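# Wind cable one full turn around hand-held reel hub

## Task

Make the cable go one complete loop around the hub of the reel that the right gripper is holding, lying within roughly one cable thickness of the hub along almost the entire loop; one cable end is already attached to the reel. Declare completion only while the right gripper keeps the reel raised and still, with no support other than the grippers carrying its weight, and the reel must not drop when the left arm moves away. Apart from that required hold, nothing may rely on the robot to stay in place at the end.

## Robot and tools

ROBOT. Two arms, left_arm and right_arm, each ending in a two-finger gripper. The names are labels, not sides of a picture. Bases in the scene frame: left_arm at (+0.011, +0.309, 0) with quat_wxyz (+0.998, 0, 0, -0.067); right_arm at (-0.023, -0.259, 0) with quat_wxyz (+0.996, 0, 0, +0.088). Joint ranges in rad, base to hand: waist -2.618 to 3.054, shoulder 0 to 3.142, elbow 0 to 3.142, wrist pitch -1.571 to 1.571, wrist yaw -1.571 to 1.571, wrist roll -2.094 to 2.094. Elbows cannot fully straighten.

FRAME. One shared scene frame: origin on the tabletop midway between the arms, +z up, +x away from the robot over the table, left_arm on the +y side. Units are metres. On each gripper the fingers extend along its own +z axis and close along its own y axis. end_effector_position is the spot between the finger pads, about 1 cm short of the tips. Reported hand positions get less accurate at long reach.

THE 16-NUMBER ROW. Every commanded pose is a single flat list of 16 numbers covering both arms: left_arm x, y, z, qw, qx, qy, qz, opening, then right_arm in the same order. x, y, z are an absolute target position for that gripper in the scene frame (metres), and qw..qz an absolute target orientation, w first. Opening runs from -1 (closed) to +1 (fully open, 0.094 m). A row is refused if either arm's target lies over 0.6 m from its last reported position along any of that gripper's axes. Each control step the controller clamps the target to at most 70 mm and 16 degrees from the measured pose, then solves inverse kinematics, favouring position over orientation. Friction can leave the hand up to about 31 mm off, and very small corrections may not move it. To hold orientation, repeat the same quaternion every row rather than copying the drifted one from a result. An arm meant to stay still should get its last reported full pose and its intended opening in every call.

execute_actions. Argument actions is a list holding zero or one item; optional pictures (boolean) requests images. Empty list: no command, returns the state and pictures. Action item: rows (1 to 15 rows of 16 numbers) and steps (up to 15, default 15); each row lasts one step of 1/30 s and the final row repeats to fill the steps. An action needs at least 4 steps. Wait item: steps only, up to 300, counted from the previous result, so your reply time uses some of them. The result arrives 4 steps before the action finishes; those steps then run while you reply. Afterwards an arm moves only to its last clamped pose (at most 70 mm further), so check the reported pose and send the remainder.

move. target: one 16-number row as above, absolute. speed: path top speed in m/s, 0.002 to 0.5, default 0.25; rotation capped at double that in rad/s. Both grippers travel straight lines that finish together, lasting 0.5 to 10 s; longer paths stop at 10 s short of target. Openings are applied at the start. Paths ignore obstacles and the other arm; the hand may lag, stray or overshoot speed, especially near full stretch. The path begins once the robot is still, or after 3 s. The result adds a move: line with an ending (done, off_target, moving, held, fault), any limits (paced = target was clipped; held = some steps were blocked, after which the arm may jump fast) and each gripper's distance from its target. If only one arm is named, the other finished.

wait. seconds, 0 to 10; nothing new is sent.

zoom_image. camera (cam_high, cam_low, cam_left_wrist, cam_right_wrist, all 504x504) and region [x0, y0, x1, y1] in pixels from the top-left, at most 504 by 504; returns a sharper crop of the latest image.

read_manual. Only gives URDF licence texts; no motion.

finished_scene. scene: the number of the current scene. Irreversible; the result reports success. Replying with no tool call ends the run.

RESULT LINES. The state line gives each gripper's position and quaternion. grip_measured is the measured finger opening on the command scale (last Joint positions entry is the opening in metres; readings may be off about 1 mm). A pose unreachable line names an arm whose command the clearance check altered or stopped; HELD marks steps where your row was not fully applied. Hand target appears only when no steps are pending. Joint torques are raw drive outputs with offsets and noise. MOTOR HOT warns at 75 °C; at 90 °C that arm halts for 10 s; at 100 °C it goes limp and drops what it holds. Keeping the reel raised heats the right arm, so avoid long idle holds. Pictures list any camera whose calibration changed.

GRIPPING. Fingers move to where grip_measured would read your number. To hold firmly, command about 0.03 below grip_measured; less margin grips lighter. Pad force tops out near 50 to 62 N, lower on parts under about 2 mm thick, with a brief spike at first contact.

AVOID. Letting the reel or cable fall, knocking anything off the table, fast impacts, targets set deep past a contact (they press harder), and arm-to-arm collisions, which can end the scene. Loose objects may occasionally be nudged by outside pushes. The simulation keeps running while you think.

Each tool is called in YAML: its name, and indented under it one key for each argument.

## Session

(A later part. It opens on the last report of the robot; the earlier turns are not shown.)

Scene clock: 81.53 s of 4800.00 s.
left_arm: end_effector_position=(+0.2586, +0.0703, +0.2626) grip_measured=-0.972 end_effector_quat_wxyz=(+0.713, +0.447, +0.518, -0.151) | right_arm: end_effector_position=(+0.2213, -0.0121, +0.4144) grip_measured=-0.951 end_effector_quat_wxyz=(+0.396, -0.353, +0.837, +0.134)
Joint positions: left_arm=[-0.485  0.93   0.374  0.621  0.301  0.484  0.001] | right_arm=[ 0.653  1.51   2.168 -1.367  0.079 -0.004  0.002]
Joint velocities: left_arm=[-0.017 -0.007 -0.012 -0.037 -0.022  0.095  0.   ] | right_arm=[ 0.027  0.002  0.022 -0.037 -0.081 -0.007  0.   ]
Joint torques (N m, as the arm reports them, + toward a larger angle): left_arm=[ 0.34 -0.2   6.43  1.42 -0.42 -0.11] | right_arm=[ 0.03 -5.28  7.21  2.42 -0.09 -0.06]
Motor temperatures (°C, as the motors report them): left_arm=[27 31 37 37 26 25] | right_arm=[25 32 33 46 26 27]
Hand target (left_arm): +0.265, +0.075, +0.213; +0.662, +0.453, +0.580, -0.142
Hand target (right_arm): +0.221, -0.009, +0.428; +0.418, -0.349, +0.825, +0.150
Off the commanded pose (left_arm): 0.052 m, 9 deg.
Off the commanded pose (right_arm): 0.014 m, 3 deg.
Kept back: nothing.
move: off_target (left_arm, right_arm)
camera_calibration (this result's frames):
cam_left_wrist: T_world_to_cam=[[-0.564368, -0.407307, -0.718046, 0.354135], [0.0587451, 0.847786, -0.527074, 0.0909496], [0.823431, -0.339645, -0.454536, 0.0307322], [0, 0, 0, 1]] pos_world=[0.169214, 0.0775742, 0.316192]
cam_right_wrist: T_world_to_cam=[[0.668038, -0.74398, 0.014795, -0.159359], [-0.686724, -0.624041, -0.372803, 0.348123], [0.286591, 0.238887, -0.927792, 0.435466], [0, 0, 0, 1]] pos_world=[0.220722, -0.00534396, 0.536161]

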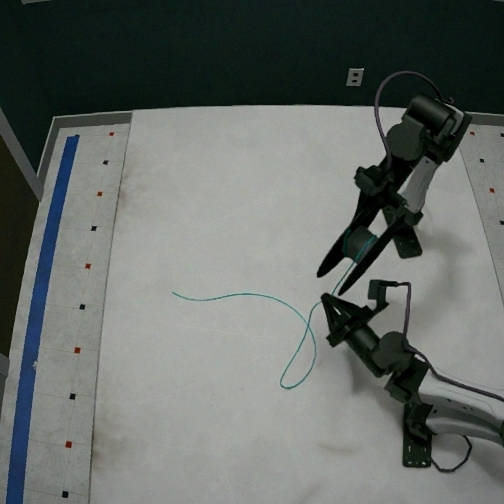

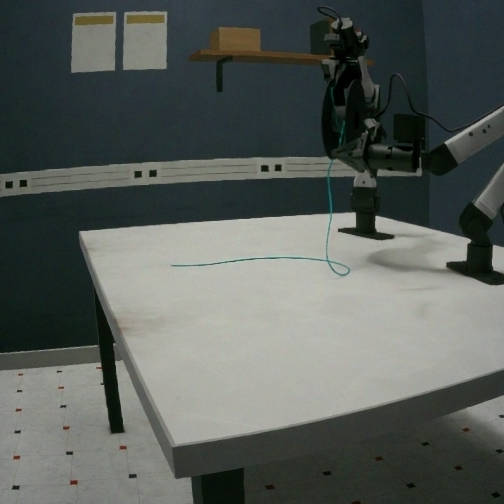

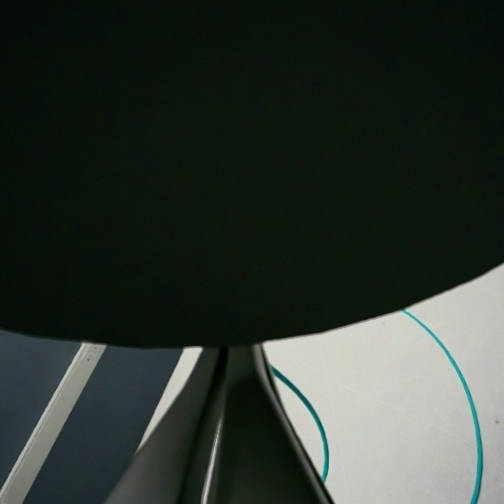

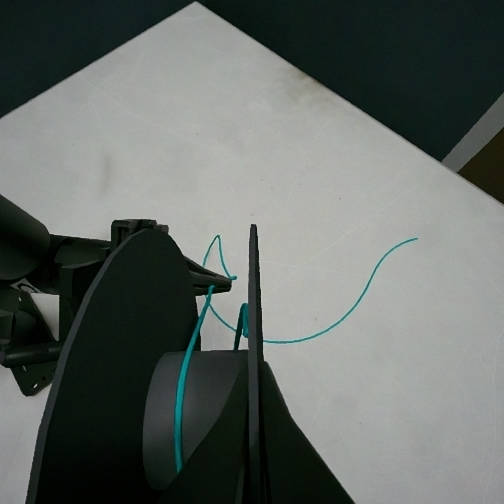

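execute_actions:
  actions:
    - {"rows":[[0.2590,0.0710,0.255,0.705,0.448,0.528,-0.150,-1.0,0.221,-0.009,0.428,0.419,-0.349,0.825,0.150,-1.0],[0.2590,0.0710,0.258,0.709,0.448,0.523,-0.150,-1.0,0.221,-0.009,0.428,0.419,-0.349,0.825,0.150,-1.0],[0.2586,0.0703,0.2615,0.713,0.447,0.518,-0.151,-1.0,0.221,-0.009,0.428,0.419,-0.349,0.825,0.150,-1.0],[0.2586,0.0703,0.2615,0.713,0.447,0.518,-0.151,-1.0,0.221,-0.009,0.428,0.419,-0.349,0.825,0.150,-1.0],[0.2586,0.0703,0.2615,0.713,0.447,0.518,-0.151,-1.0,0.221,-0.009,0.428,0.419,-0.349,0.825,0.150,-1.0],[0.2586,0.0703,0.2615,0.713,0.447,0.518,-0.151,-1.0,0.221,-0.009,0.428,0.419,-0.349,0.825,0.150,-1.0],[0.2586,0.0703,0.2615,0.713,0.447,0.518,-0.151,-0.9,0.221,-0.009,0.428,0.419,-0.349,0.825,0.150,-1.0],[0.2586,0.0703,0.2615,0.713,0.447,0.518,-0.151,-0.8,0.221,-0.009,0.428,0.419,-0.349,0.825,0.150,-1.0],[0.2586,0.0703,0.2615,0.713,0.447,0.518,-0.151,-0.7,0.221,-0.009,0.428,0.419,-0.349,0.825,0.150,-1.0]],"steps":15}
  pictures: true

Scene clock: 90.30 s of 4800.00 s.
left_arm: end_effector_position=(+0.2582, +0.0703, +0.2659) grip_measured=-0.704 end_effector_quat_wxyz=(+0.718, +0.445, +0.514, -0.152) | right_arm: end_effector_position=(+0.2211, -0.0120, +0.4144) grip_measured=-0.951 end_effector_quat_wxyz=(+0.396, -0.353, +0.837, +0.135)
Joint positions: left_arm=[-0.485  0.93   0.374  0.635  0.302  0.481  0.014] | right_arm=[ 0.653  1.51   2.168 -1.367  0.078 -0.004  0.002]
Joint velocities: left_arm=[-0.007 -0.007  0.022 -0.007 -0.066  0.037  0.006] | right_arm=[ 0.007  0.007 -0.002 -0.007 -0.051 -0.066 -0.   ]
Joint torques (N m, as the arm reports them, + toward a larger angle): left_arm=[ 0.18 -2.56 10.11  2.03  0.05  0.02] | right_arm=[ 0.03 -5.1   7.36  2.37 -0.06 -0.02]
Motor temperatures (°C, as the motors report them): left_arm=[27 31 36 36 26 25] | right_arm=[25 32 33 47 26 27]
Steps of this call (steps 1 to 180: nothing new was sent; then 2.40 s passed at rest; steps 181 to 191: the first 11 steps of this action). Readings (end_effector_position):
181: left_arm (+0.2585, +0.0703, +0.2637) | right_arm (+0.2213, -0.0121, +0.4144)
182: left_arm (+0.2583, +0.0703, +0.2645) | right_arm (+0.2213, -0.0121, +0.4144)
184: left_arm (+0.2582, +0.0703, +0.2657) | right_arm (+0.2213, -0.0121, +0.4144)
188: left_arm (+0.2582, +0.0703, +0.2659) | right_arm (+0.2212, -0.0120, +0.4144)
191: the state above
camera_calibration (this result's frames):
cam_left_wrist: T_world_to_cam=[[-0.558282, -0.413325, -0.719363, 0.355503], [0.065201, 0.842527, -0.534693, 0.0934806], [0.827085, -0.345413, -0.443419, 0.0290891], [0, 0, 0, 1]] pos_world=[0.168317, 0.0782263, 0.318618]
cam_right_wrist: T_world_to_cam=[[0.668692, -0.743407, 0.014053, -0.158993], [-0.686388, -0.624449, -0.37274, 0.348008], [0.285873, 0.239602, -0.927829, 0.435644], [0, 0, 0, 1]] pos_world=[0.220647, -0.00526468, 0.536154]

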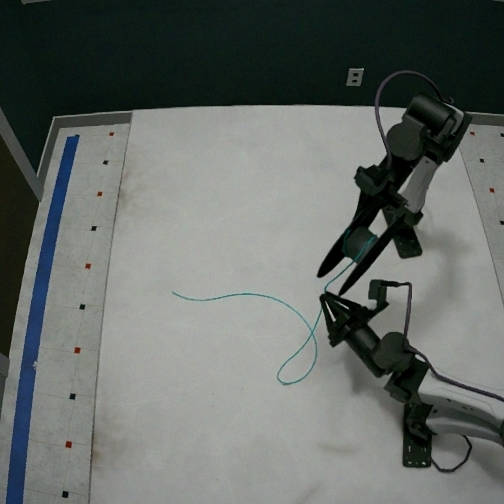

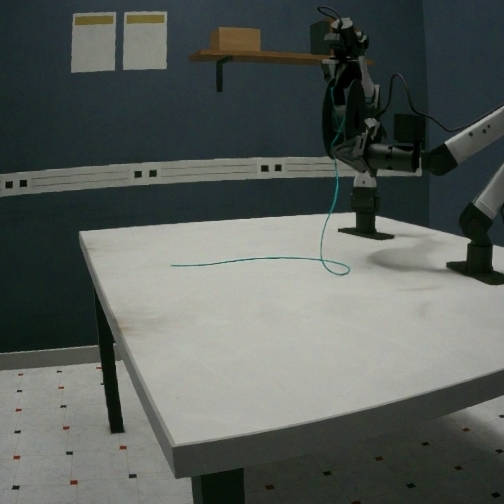

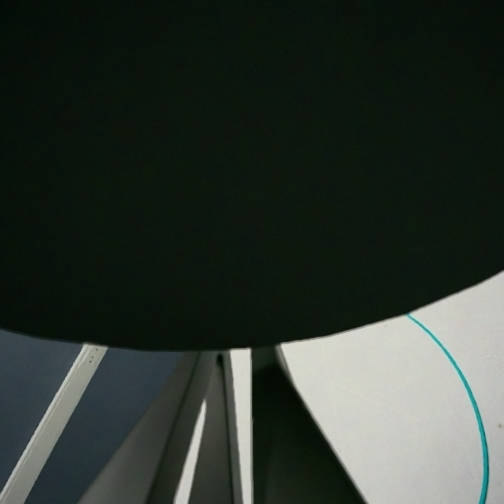

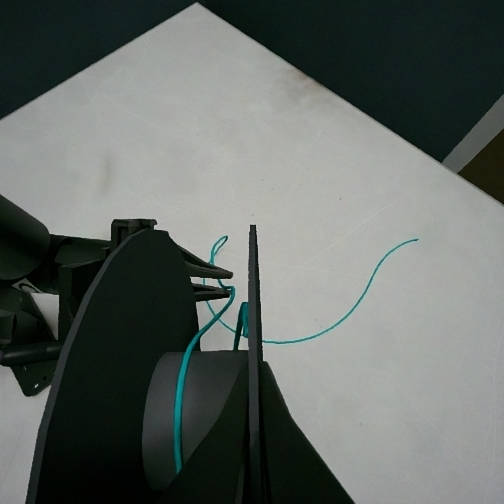

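move:
  target: [0.212,0.119,0.262,0.713,0.447,0.518,-0.151,-0.7,0.221,-0.009,0.428,0.419,-0.349,0.825,0.150,-1.0]
  speed: 0.15

Scene clock: 91.77 s of 4800.00 s.
left_arm: end_effector_position=(+0.2140, +0.1157, +0.2705) grip_measured=-0.701 end_effector_quat_wxyz=(+0.722, +0.444, +0.508, -0.149) | right_arm: end_effector_position=(+0.2206, -0.0124, +0.4136) grip_measured=-0.951 end_effector_quat_wxyz=(+0.394, -0.353, +0.838, +0.134)
Joint positions: left_arm=[-0.386  0.5    0.292  0.304  0.401  0.477  0.014] | right_arm=[ 0.653  1.51   2.168 -1.372  0.077 -0.004  0.002]
Joint velocities: left_arm=[ 0.007  0.002  0.012 -0.037 -0.037 -0.037 -0.   ] | right_arm=[ 0.007 -0.007 -0.022 -0.095  0.007  0.007 -0.001]
Joint torques (N m, as the arm reports them, + toward a larger angle): left_arm=[ 0.88 -1.68  9.39  1.77  0.14 -0.01] | right_arm=[-0.05 -5.31  7.52  2.42 -0.08 -0.1 ]
Motor temperatures (°C, as the motors report them): left_arm=[27 31 36 36 26 25] | right_arm=[25 32 33 47 26 27]
Hand target (left_arm): +0.213, +0.118, +0.261; +0.713, +0.448, +0.518, -0.150
Hand target (right_arm): +0.221, -0.009, +0.428; +0.419, -0.349, +0.825, +0.150
Off your previous action's commanded pose (left_arm): 0.004 m, 1 deg at its last step (step 4 of this call).
Off your previous action's commanded pose (right_arm): 0.014 m, 3 deg at its last step (step 4 of this call).
Off the commanded pose (left_arm): 0.009 m, 2 deg.
Off the commanded pose (right_arm): 0.015 m, 4 deg.
Kept back: nothing.
move: off_target (right_arm)
camera_calibration (this result's frames):
cam_left_wrist: T_world_to_cam=[[-0.546784, -0.416263, -0.726466, 0.352655], [0.0727346, 0.840761, -0.536498, 0.0596123], [0.834109, -0.346188, -0.429438, 0.0781705], [0, 0, 0, 1]] pos_world=[0.123288, 0.123739, 0.321743]
cam_right_wrist: T_world_to_cam=[[0.669166, -0.742982, 0.0139636, -0.158979], [-0.687213, -0.62587, -0.368817, 0.345631], [0.282763, 0.237204, -0.929397, 0.436472], [0, 0, 0, 1]] pos_world=[0.220487, -0.00533113, 0.53535]

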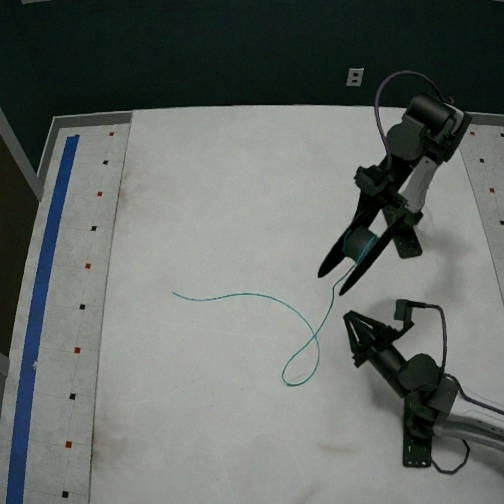

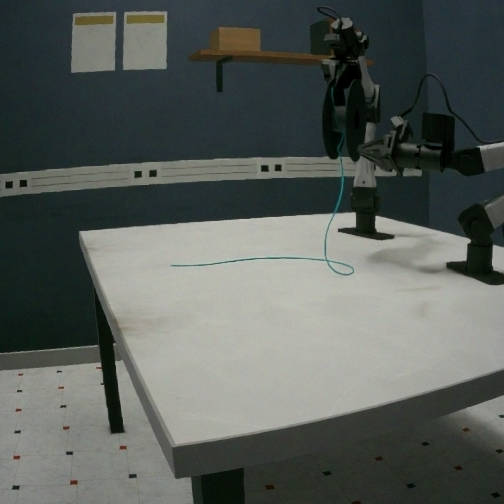

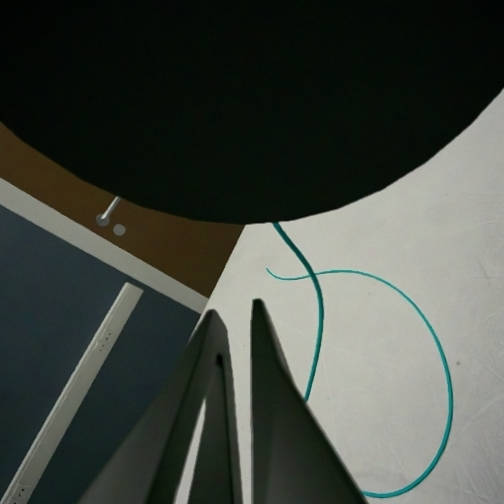

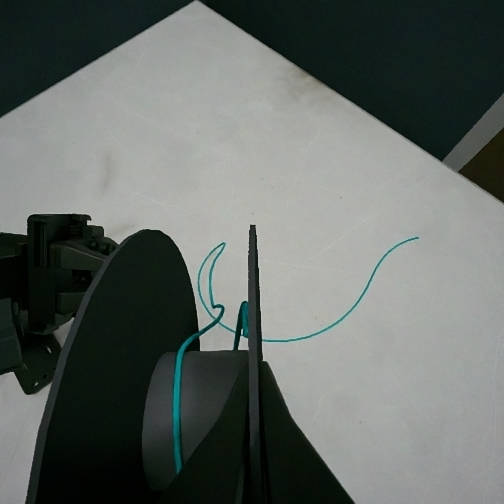

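wait:
  seconds: 1.0

zoom_image:
  camera: "cam_low"
  region: [300,70,390,200]

zoom_image:
  camera: "cam_right_wrist"
  region: [120,220,300,500]

zoom_image:
  camera: "cam_high"
  region: [310,200,410,320]

Scene clock: 93.00 s of 4800.00 s.
left_arm: end_effector_position=(+0.2138, +0.1156, +0.2700) grip_measured=-0.701 end_effector_quat_wxyz=(+0.722, +0.445, +0.509, -0.150) | right_arm: end_effector_position=(+0.2206, -0.0124, +0.4136) grip_measured=-0.951 end_effector_quat_wxyz=(+0.394, -0.353, +0.838, +0.134)
Joint positions: left_arm=[-0.386  0.5    0.292  0.302  0.402  0.477  0.014] | right_arm=[ 0.653  1.51   2.168 -1.372  0.077 -0.004  0.002]
Joint velocities: left_arm=[ 0.002  0.017  0.002 -0.022  0.051  0.051 -0.001] | right_arm=[-0.012 -0.002  0.012 -0.007  0.022 -0.037 -0.001]
Joint torques (N m, as the arm reports them, + toward a larger angle): left_arm=[ 0.87 -1.68  9.38  1.76  0.13 -0.01] | right_arm=[ 0.02 -5.4   7.18  2.46 -0.1  -0.06]
Motor temperatures (°C, as the motors report them): left_arm=[27 31 36 36 26 25] | right_arm=[25 32 34 47 26 27]
Hand target (left_arm): +0.213, +0.118, +0.261; +0.713, +0.448, +0.518, -0.150
Hand target (right_arm): +0.221, -0.009, +0.428; +0.419, -0.349, +0.825, +0.150
Off the commanded pose (left_arm): 0.009 m, 1 deg.
Off the commanded pose (right_arm): 0.015 m, 4 deg.
Kept back: nothing.
Steps of this call (steps 1 to 37: nothing new was sent). Readings (end_effector_position):
1: left_arm (+0.2139, +0.1157, +0.2704) | right_arm (+0.2206, -0.0124, +0.4136)
2: left_arm (+0.2139, +0.1157, +0.2703) | right_arm (+0.2206, -0.0124, +0.4136)
4: left_arm (+0.2139, +0.1156, +0.2702) | right_arm (+0.2206, -0.0124, +0.4136)
8: left_arm (+0.2139, +0.1156, +0.2701) | right_arm (+0.2206, -0.0124, +0.4136)
37: the state above
camera_calibration (this result's frames):
cam_left_wrist: T_world_to_cam=[[-0.548421, -0.414883, -0.726021, 0.352276], [0.072834, 0.841236, -0.535739, 0.0592172], [0.833025, -0.346689, -0.431134, 0.0787771], [0, 0, 0, 1]] pos_world=[0.123259, 0.123649, 0.321449]
cam_right_wrist: T_world_to_cam=[[0.669166, -0.742982, 0.0139636, -0.158979], [-0.687213, -0.62587, -0.368817, 0.345631], [0.282763, 0.237204, -0.929397, 0.436472], [0, 0, 0, 1]] pos_world=[0.220487, -0.00533113, 0.53535]

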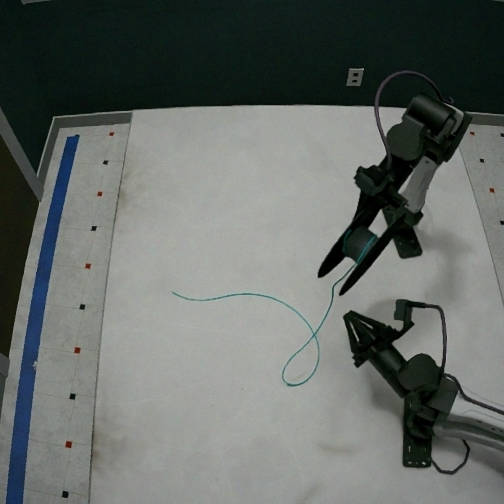

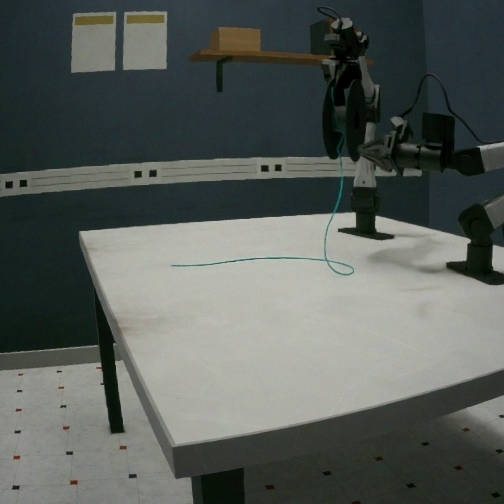

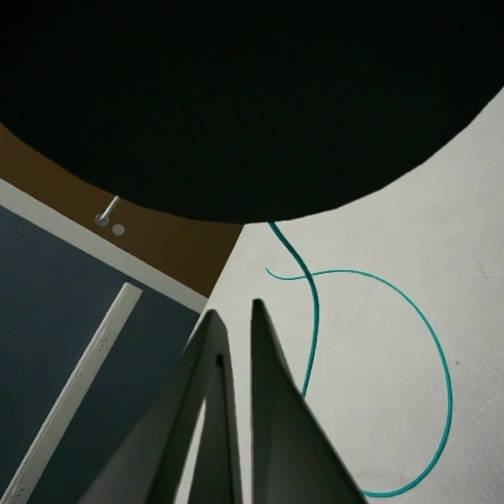

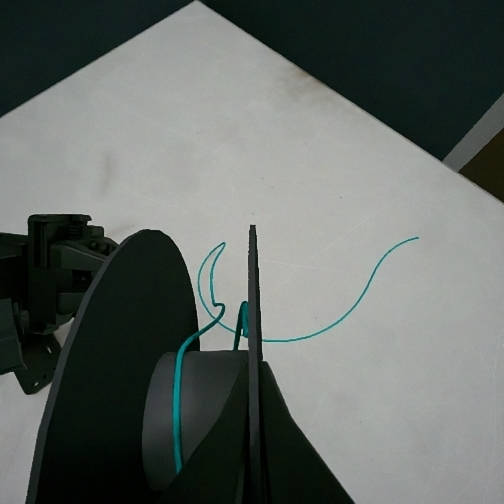

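Region (300, 70, 390, 200) of cam_low's 504x504 image, scaled by 3.877, with more detail than that image has; it fills the left 349 columns of this view, and the rest is white.

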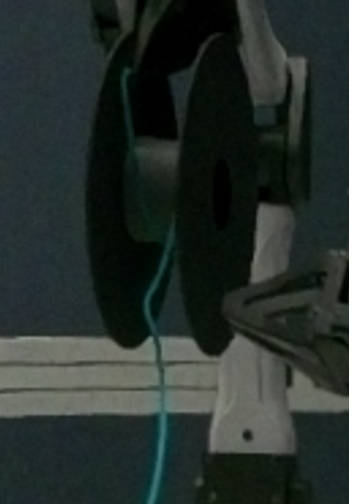

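Region (120, 220, 300, 500) of cam_right_wrist's 504x504 image, scaled by 1.800, with more detail than that image has; it fills the left 324 columns of this view, and the rest is white.

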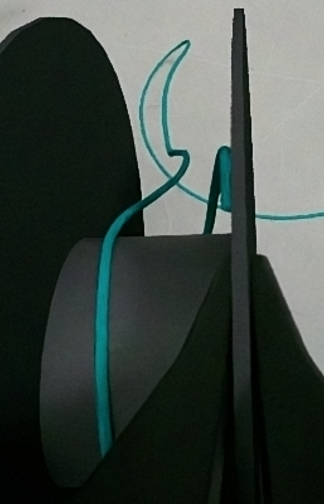

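Region (310, 200, 410, 320) of cam_high's 504x504 image, scaled by 4.200, with more detail than that image has.

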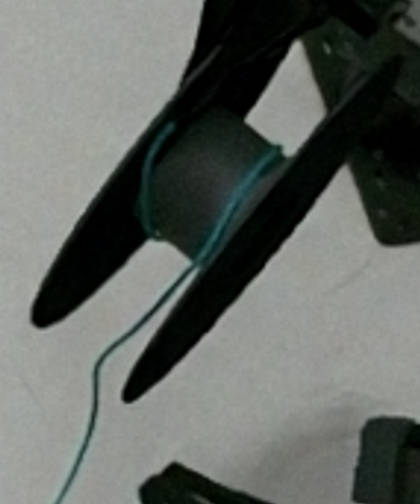

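zoom_image:
  camera: "cam_low"
  region: [300,130,400,290]

zoom_image:
  camera: "cam_right_wrist"
  region: [180,230,260,330]

zoom_image:
  camera: "cam_high"
  region: [260,250,400,400]

Region (300, 130, 400, 290) of cam_low's 504x504 image, scaled by 3.150, with more detail than that image has; it fills the left 315 columns of this view, and the rest is white.

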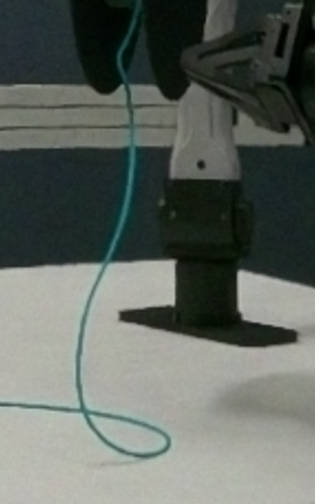

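Region (180, 230, 260, 330) of cam_right_wrist's 504x504 image, scaled by 5.040, with more detail than that image has; it fills the left 403 columns of this view, and the rest is white.

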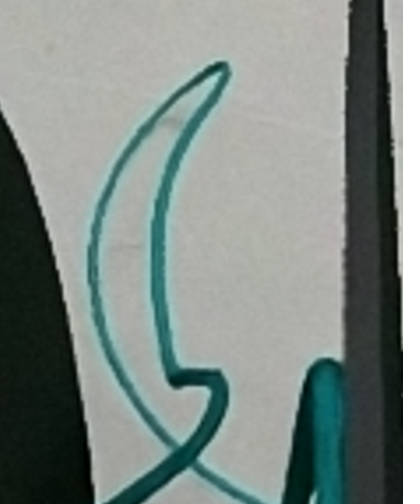

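Region (260, 250, 400, 400) of cam_high's 504x504 image, scaled by 3.360, with more detail than that image has; it fills the left 470 columns of this view, and the rest is white.

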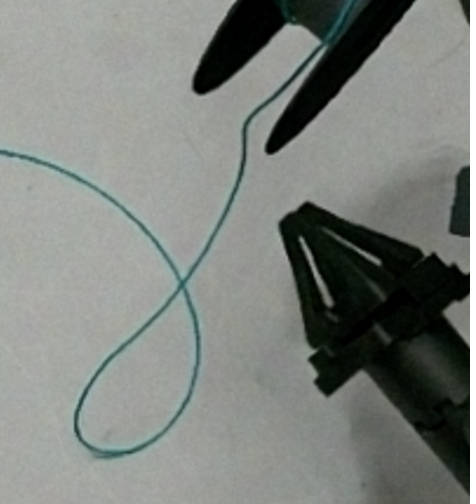

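zoom_image:
  camera: "cam_left_wrist"
  region: [240,200,380,420]

zoom_image:
  camera: "cam_low"
  region: [320,135,370,215]

zoom_image:
  camera: "cam_high"
  region: [295,270,365,350]

Region (240, 200, 380, 420) of cam_left_wrist's 504x504 image, scaled by 2.291, with more detail than that image has; it fills the left 321 columns of this view, and the rest is white.

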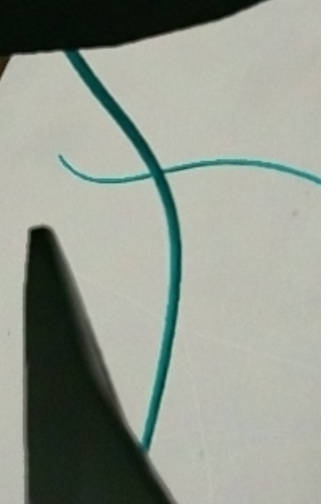

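Region (320, 135, 370, 215) of cam_low's 504x504 image, scaled by 6.300, with more detail than that image has; it fills the left 315 columns of this view, and the rest is white.

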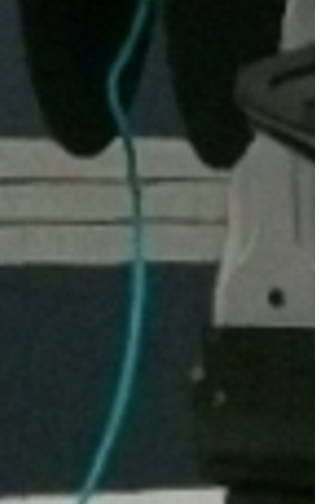

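Region (295, 270, 365, 350) of cam_high's 504x504 image, scaled by 6.300, with more detail than that image has; it fills the left 441 columns of this view, and the rest is white.

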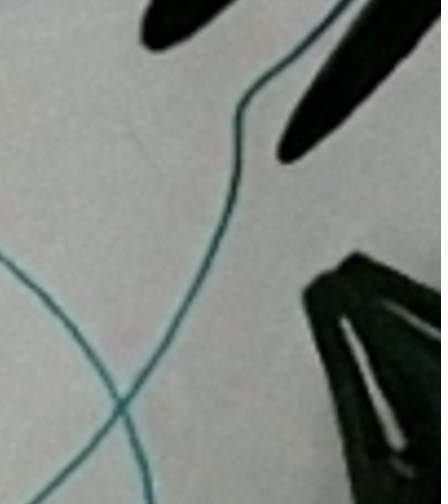

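move:
  target: [0.212,0.118,0.197,0.6541,0.5195,0.5473,-0.0514,-0.2,0.221,-0.009,0.428,0.419,-0.349,0.825,0.150,-1.0]
  speed: 0.15

Scene clock: 103.20 s of 4800.00 s.
left_arm: end_effector_position=(+0.2169, +0.1156, +0.2110) grip_measured=-0.201 end_effector_quat_wxyz=(+0.668, +0.509, +0.540, -0.053) | right_arm: end_effector_position=(+0.2206, -0.0124, +0.4135) grip_measured=-0.951 end_effector_quat_wxyz=(+0.394, -0.354, +0.838, +0.134)
Joint positions: left_arm=[-0.498  0.486  0.243  0.139  0.203  0.697  0.038] | right_arm=[ 0.653  1.51   2.168 -1.372  0.077 -0.004  0.002]
Joint velocities: left_arm=[-0.017 -0.012 -0.007 -0.022  0.022 -0.022 -0.001] | right_arm=[-0.002 -0.012 -0.017  0.007 -0.081  0.081  0.   ]
Joint torques (N m, as the arm reports them, + toward a larger angle): left_arm=[-0.57 -1.65  8.78  1.87  0.03  0.1 ] | right_arm=[ 0.07 -5.31  7.59  2.48 -0.06 -0.06]
Motor temperatures (°C, as the motors report them): left_arm=[27 31 37 36 26 25] | right_arm=[25 32 34 48 26 27]
Hand target (left_arm): +0.214, +0.117, +0.197; +0.655, +0.518, +0.548, -0.050
Hand target (right_arm): +0.221, -0.009, +0.428; +0.418, -0.349, +0.825, +0.150
Off the commanded pose (left_arm): 0.015 m, 2 deg.
Off the commanded pose (right_arm): 0.015 m, 4 deg.
Kept back: nothing.
After step 180, 2.73 s passed at rest.
move: off_target (left_arm, right_arm)
camera_calibration (this result's frames):
cam_left_wrist: T_world_to_cam=[[-0.515075, -0.268605, -0.813971, 0.305566], [-0.00236341, 0.950072, -0.312021, -0.0161292], [0.857142, -0.158791, -0.489993, 0.03628], [0, 0, 0, 1]] pos_world=[0.126254, 0.103161, 0.261466]
cam_right_wrist: T_world_to_cam=[[0.66917, -0.742978, 0.0140004, -0.159], [-0.687308, -0.625973, -0.368464, 0.345422], [0.282524, 0.236942, -0.929537, 0.436536], [0, 0, 0, 1]] pos_world=[0.220477, -0.0053421, 0.535277]

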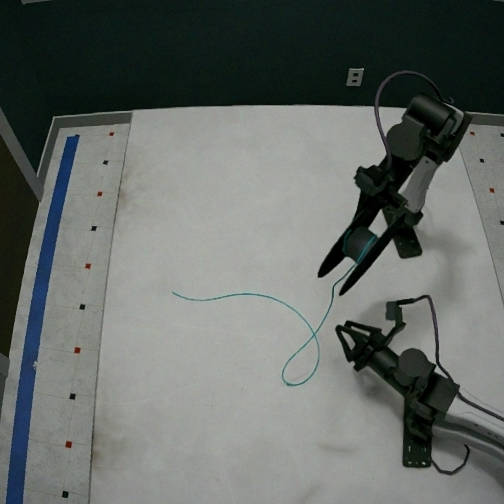

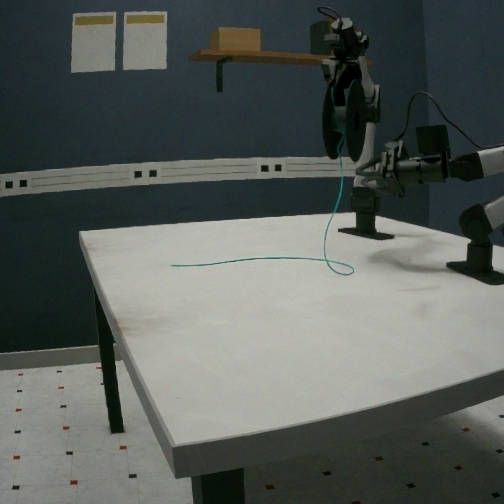

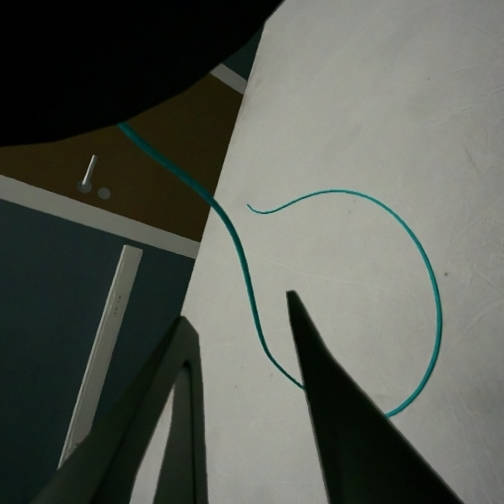

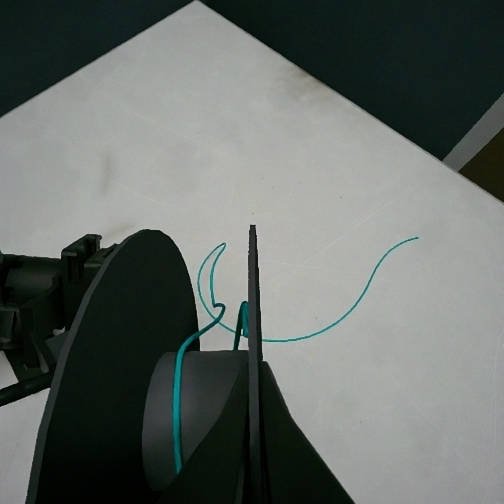

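move:
  target: [0.251,0.066,0.199,0.6541,0.5195,0.5473,-0.0514,-0.2,0.221,-0.009,0.428,0.419,-0.349,0.825,0.150,-1.0]
  speed: 0.12

Scene clock: 105.00 s of 4800.00 s.
left_arm: end_effector_position=(+0.2493, +0.0704, +0.2011) grip_measured=-0.201 end_effector_quat_wxyz=(+0.658, +0.518, +0.545, -0.050) | right_arm: end_effector_position=(+0.2206, -0.0124, +0.4135) grip_measured=-0.951 end_effector_quat_wxyz=(+0.394, -0.354, +0.838, +0.134)
Joint positions: left_arm=[-0.602  0.906  0.309  0.465  0.1    0.698  0.038] | right_arm=[ 0.653  1.51   2.168 -1.372  0.077 -0.004  0.002]
Joint velocities: left_arm=[ 0.012 -0.002 -0.007  0.037  0.007  0.051 -0.   ] | right_arm=[-0.017 -0.022 -0.002  0.022 -0.007 -0.007  0.001]
Joint torques (N m, as the arm reports them, + toward a larger angle): left_arm=[-0.59 -0.99 11.63  2.2   0.01 -0.1 ] | right_arm=[-0.09 -5.22  7.31  2.41 -0.08 -0.09]
Motor temperatures (°C, as the motors report them): left_arm=[27 31 37 36 26 25] | right_arm=[25 33 34 48 26 27]
Hand target (left_arm): +0.251, +0.067, +0.200; +0.654, +0.519, +0.548, -0.052
Hand target (right_arm): +0.221, -0.009, +0.428; +0.418, -0.349, +0.825, +0.150
Off the commanded pose (left_arm): 0.005 m, 1 deg.
Off the commanded pose (right_arm): 0.015 m, 4 deg.
Kept back: nothing.
move: off_target (right_arm)
camera_calibration (this result's frames):
cam_left_wrist: T_world_to_cam=[[-0.526005, -0.245224, -0.814361, 0.303181], [-0.00430216, 0.958284, -0.285784, 0.0184523], [0.850471, -0.14682, -0.505117, 0.000278124], [0, 0, 0, 1]] pos_world=[0.159317, 0.0567055, 0.252312]
cam_right_wrist: T_world_to_cam=[[0.66917, -0.742978, 0.0140004, -0.159], [-0.687308, -0.625973, -0.368464, 0.345422], [0.282524, 0.236942, -0.929537, 0.436536], [0, 0, 0, 1]] pos_world=[0.220477, -0.0053421, 0.535277]

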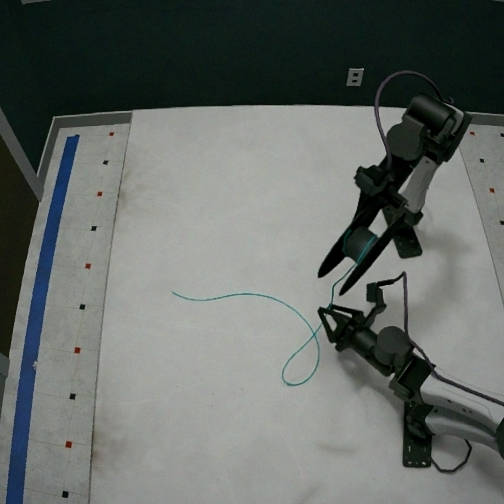

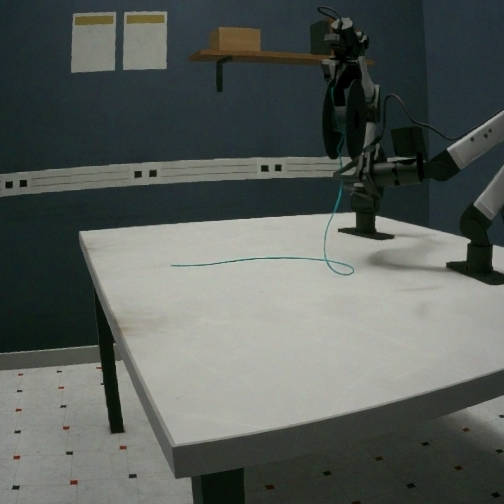

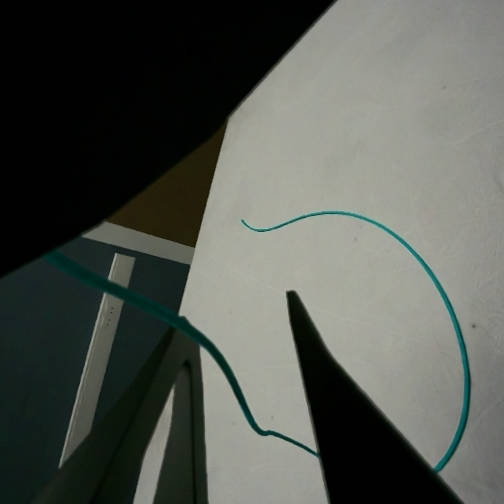

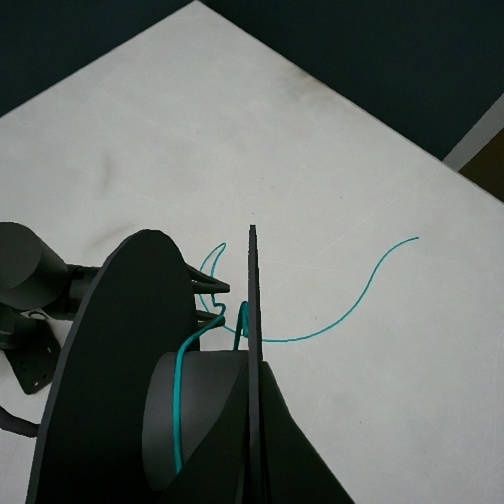

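execute_actions:
  actions:
    - {"rows":[[0.251,0.066,0.199,0.6541,0.5195,0.5473,-0.0514,-0.6,0.221,-0.009,0.428,0.419,-0.349,0.825,0.150,-1.0],[0.251,0.066,0.199,0.6541,0.5195,0.5473,-0.0514,-0.6,0.221,-0.009,0.428,0.419,-0.349,0.825,0.150,-1.0],[0.251,0.066,0.199,0.6541,0.5195,0.5473,-0.0514,-0.8,0.221,-0.009,0.428,0.419,-0.349,0.825,0.150,-1.0],[0.251,0.066,0.199,0.6541,0.5195,0.5473,-0.0514,-0.8,0.221,-0.009,0.428,0.419,-0.349,0.825,0.150,-1.0],[0.251,0.066,0.199,0.6541,0.5195,0.5473,-0.0514,-0.9,0.221,-0.009,0.428,0.419,-0.349,0.825,0.150,-1.0],[0.251,0.066,0.199,0.6541,0.5195,0.5473,-0.0514,-1.0,0.221,-0.009,0.428,0.419,-0.349,0.825,0.150,-1.0]],"steps":14}
  pictures: true

Scene clock: 106.63 s of 4800.00 s.
left_arm: end_effector_position=(+0.2498, +0.0704, +0.2031) grip_measured=-0.976 end_effector_quat_wxyz=(+0.661, +0.516, +0.543, -0.049) | right_arm: end_effector_position=(+0.2206, -0.0124, +0.4136) grip_measured=-0.951 end_effector_quat_wxyz=(+0.394, -0.353, +0.838, +0.134)
Joint positions: left_arm=[-0.602  0.906  0.309  0.474  0.098  0.698  0.001] | right_arm=[ 0.653  1.51   2.168 -1.372  0.077 -0.004  0.002]
Joint velocities: left_arm=[-0.007 -0.007 -0.022  0.022  0.051  0.022 -0.001] | right_arm=[-0.012 -0.002 -0.017 -0.007 -0.037 -0.081 -0.001]
Joint torques (N m, as the arm reports them, + toward a larger angle): left_arm=[-0.75 -0.57 11.43  2.17  0.01 -0.08] | right_arm=[ 0.11 -5.18  7.28  2.42 -0.07 -0.1 ]
Motor temperatures (°C, as the motors report them): left_arm=[27 31 37 37 26 25] | right_arm=[25 33 34 48 26 27]
Steps of this call (steps 1 to 39: nothing new was sent; steps 40 to 49: the first 10 steps of this action). Readings (end_effector_position):
40: left_arm (+0.2495, +0.0704, +0.2016) | right_arm (+0.2206, -0.0124, +0.4136)
41: left_arm (+0.2496, +0.0704, +0.2019) | right_arm (+0.2206, -0.0124, +0.4136)
43: left_arm (+0.2497, +0.0704, +0.2026) | right_arm (+0.2206, -0.0124, +0.4136)
47: left_arm (+0.2498, +0.0704, +0.2030) | right_arm (+0.2206, -0.0124, +0.4136)
49: the state above
camera_calibration (this result's frames):
cam_left_wrist: T_world_to_cam=[[-0.520329, -0.250658, -0.816351, 0.304448], [-0.00427199, 0.956704, -0.291031, 0.0201619], [0.853955, -0.147944, -0.498872, -0.00111759], [0, 0, 0, 1]] pos_world=[0.159454, 0.0568582, 0.253846]
cam_right_wrist: T_world_to_cam=[[0.669166, -0.742982, 0.0139636, -0.158979], [-0.687213, -0.62587, -0.368817, 0.345631], [0.282763, 0.237204, -0.929397, 0.436472], [0, 0, 0, 1]] pos_world=[0.220487, -0.00533113, 0.53535]

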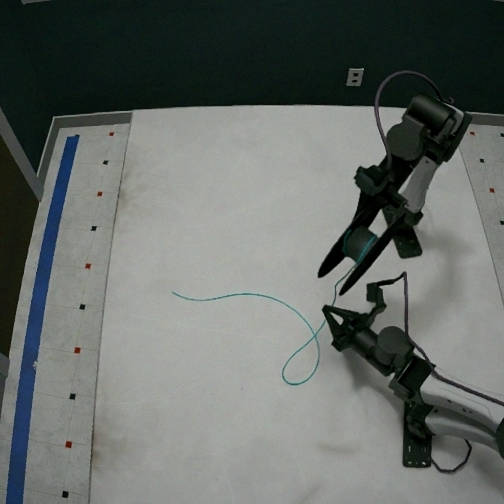

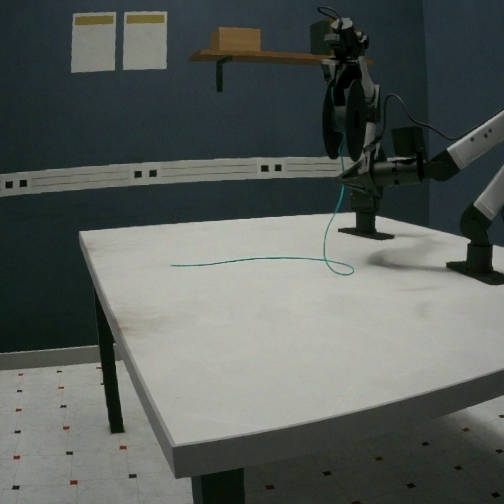

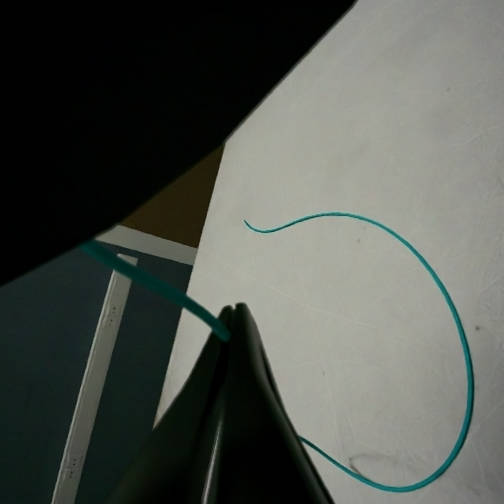

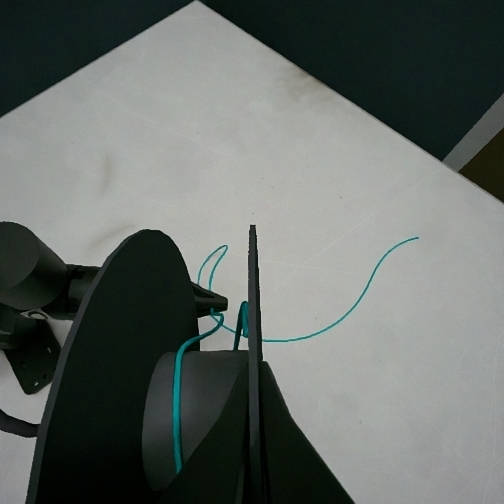

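move:
  target: [0.186,-0.012,0.157,0.5697,0.2217,0.7032,-0.3629,-1.0,0.221,-0.009,0.428,0.419,-0.349,0.825,0.150,-1.0]
  speed: 0.25

Scene clock: 110.30 s of 4800.00 s.
left_arm: end_effector_position=(+0.1909, -0.0122, +0.1868) grip_measured=-0.976 end_effector_quat_wxyz=(+0.590, +0.202, +0.680, -0.386) | right_arm: end_effector_position=(+0.2168, -0.0166, +0.4073) grip_measured=-0.951 end_effector_quat_wxyz=(+0.380, -0.359, +0.843, +0.127)
Joint positions: left_arm=[-1.092  1.305  0.272  1.026 -0.357 -0.293  0.001] | right_arm=[ 0.653  1.51   2.168 -1.406  0.077 -0.01   0.002]
Joint velocities: left_arm=[ 0.002  0.007  0.007  0.022  0.037 -0.125 -0.   ] | right_arm=[-0.002 -0.002  0.017  0.037 -0.007 -0.007 -0.002]
Joint torques (N m, as the arm reports them, + toward a larger angle): left_arm=[-0.65 -2.46  6.08  1.85  0.04 -0.07] | right_arm=[-0.14 -5.36  7.63  2.69 -0.07 -0.01]
Motor temperatures (°C, as the motors report them): left_arm=[27 31 37 37 26 25] | right_arm=[25 33 34 48 26 27]
Hand target (left_arm): +0.187, -0.010, +0.159; +0.568, +0.219, +0.704, -0.366
Hand target (right_arm): +0.220, -0.010, +0.428; +0.418, -0.349, +0.825, +0.150
Off your previous action's commanded pose (left_arm): 0.006 m, 1 deg at its last step (step 4 of this call).
Off your previous action's commanded pose (right_arm): 0.015 m, 4 deg at its last step (step 4 of this call).
Off the commanded pose (left_arm): 0.030 m, 5 deg.
Off the commanded pose (right_arm): 0.022 m, 6 deg.
Kept back: nothing.
move: off_target (left_arm, right_arm)
camera_calibration (this result's frames):
cam_left_wrist: T_world_to_cam=[[-0.80217, -0.597072, -0.00529217, 0.137848], [-0.401413, 0.545821, -0.735491, 0.248047], [0.442029, -0.587865, -0.677514, 0.135444], [0, 0, 0, 1]] pos_world=[0.150277, 0.0265385, 0.274931]
cam_right_wrist: T_world_to_cam=[[0.672169, -0.740093, 0.0212284, -0.163001], [-0.692294, -0.638406, -0.336402, 0.32572], [0.262521, 0.211423, -0.941479, 0.441542], [0, 0, 0, 1]] pos_world=[0.219144, -0.00604644, 0.528736]

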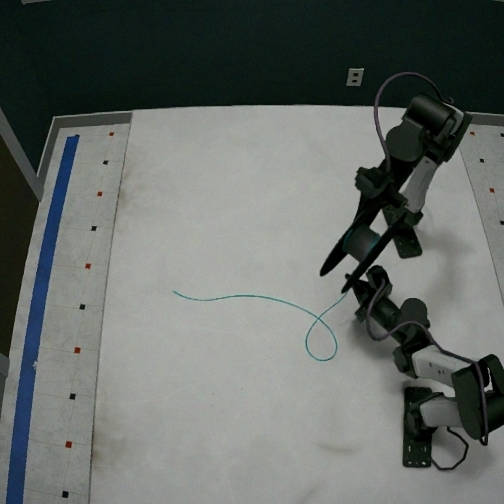

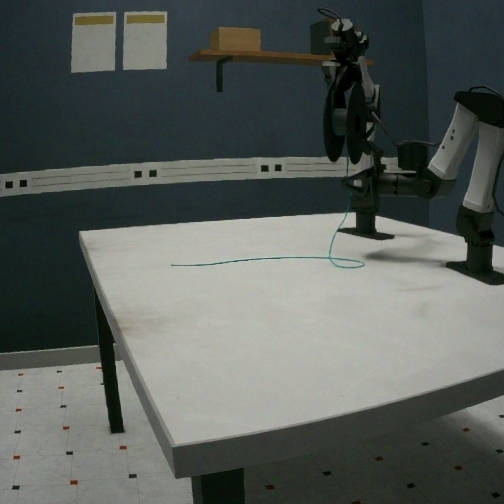

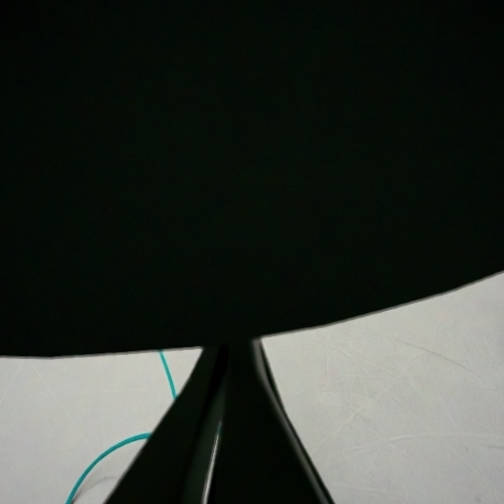

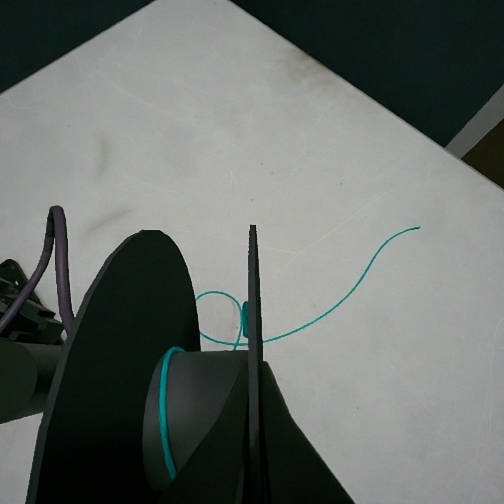

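zoom_image:
  camera: "cam_low"
  region: [310,70,390,200]

zoom_image:
  camera: "cam_high"
  region: [315,200,405,310]

zoom_image:
  camera: "cam_right_wrist"
  region: [120,260,300,500]

Region (310, 70, 390, 200) of cam_low's 504x504 image, scaled by 3.877, with more detail than that image has; it fills the left 310 columns of this view, and the rest is white.

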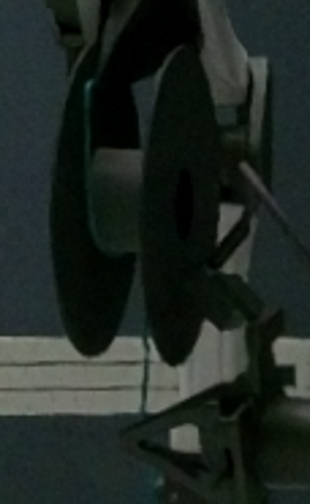

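Region (315, 200, 405, 310) of cam_high's 504x504 image, scaled by 4.582, with more detail than that image has; it fills the left 412 columns of this view, and the rest is white.

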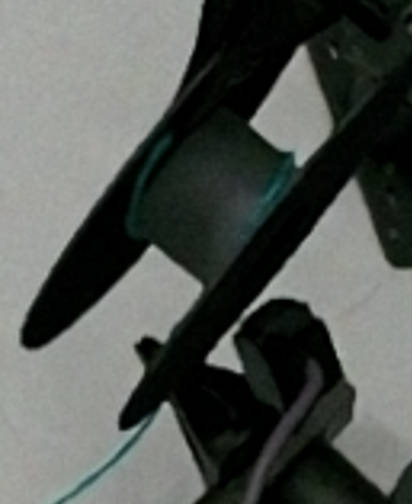

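Region (120, 260, 300, 500) of cam_right_wrist's 504x504 image, scaled by 2.100, with more detail than that image has; it fills the left 378 columns of this view, and the rest is white.

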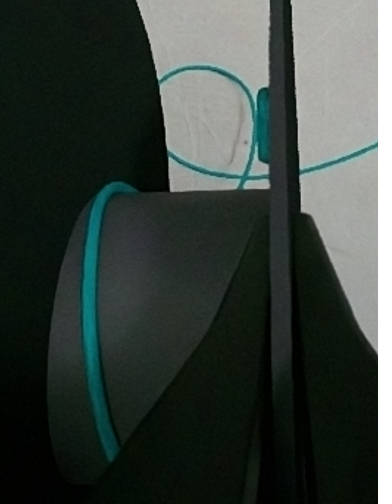

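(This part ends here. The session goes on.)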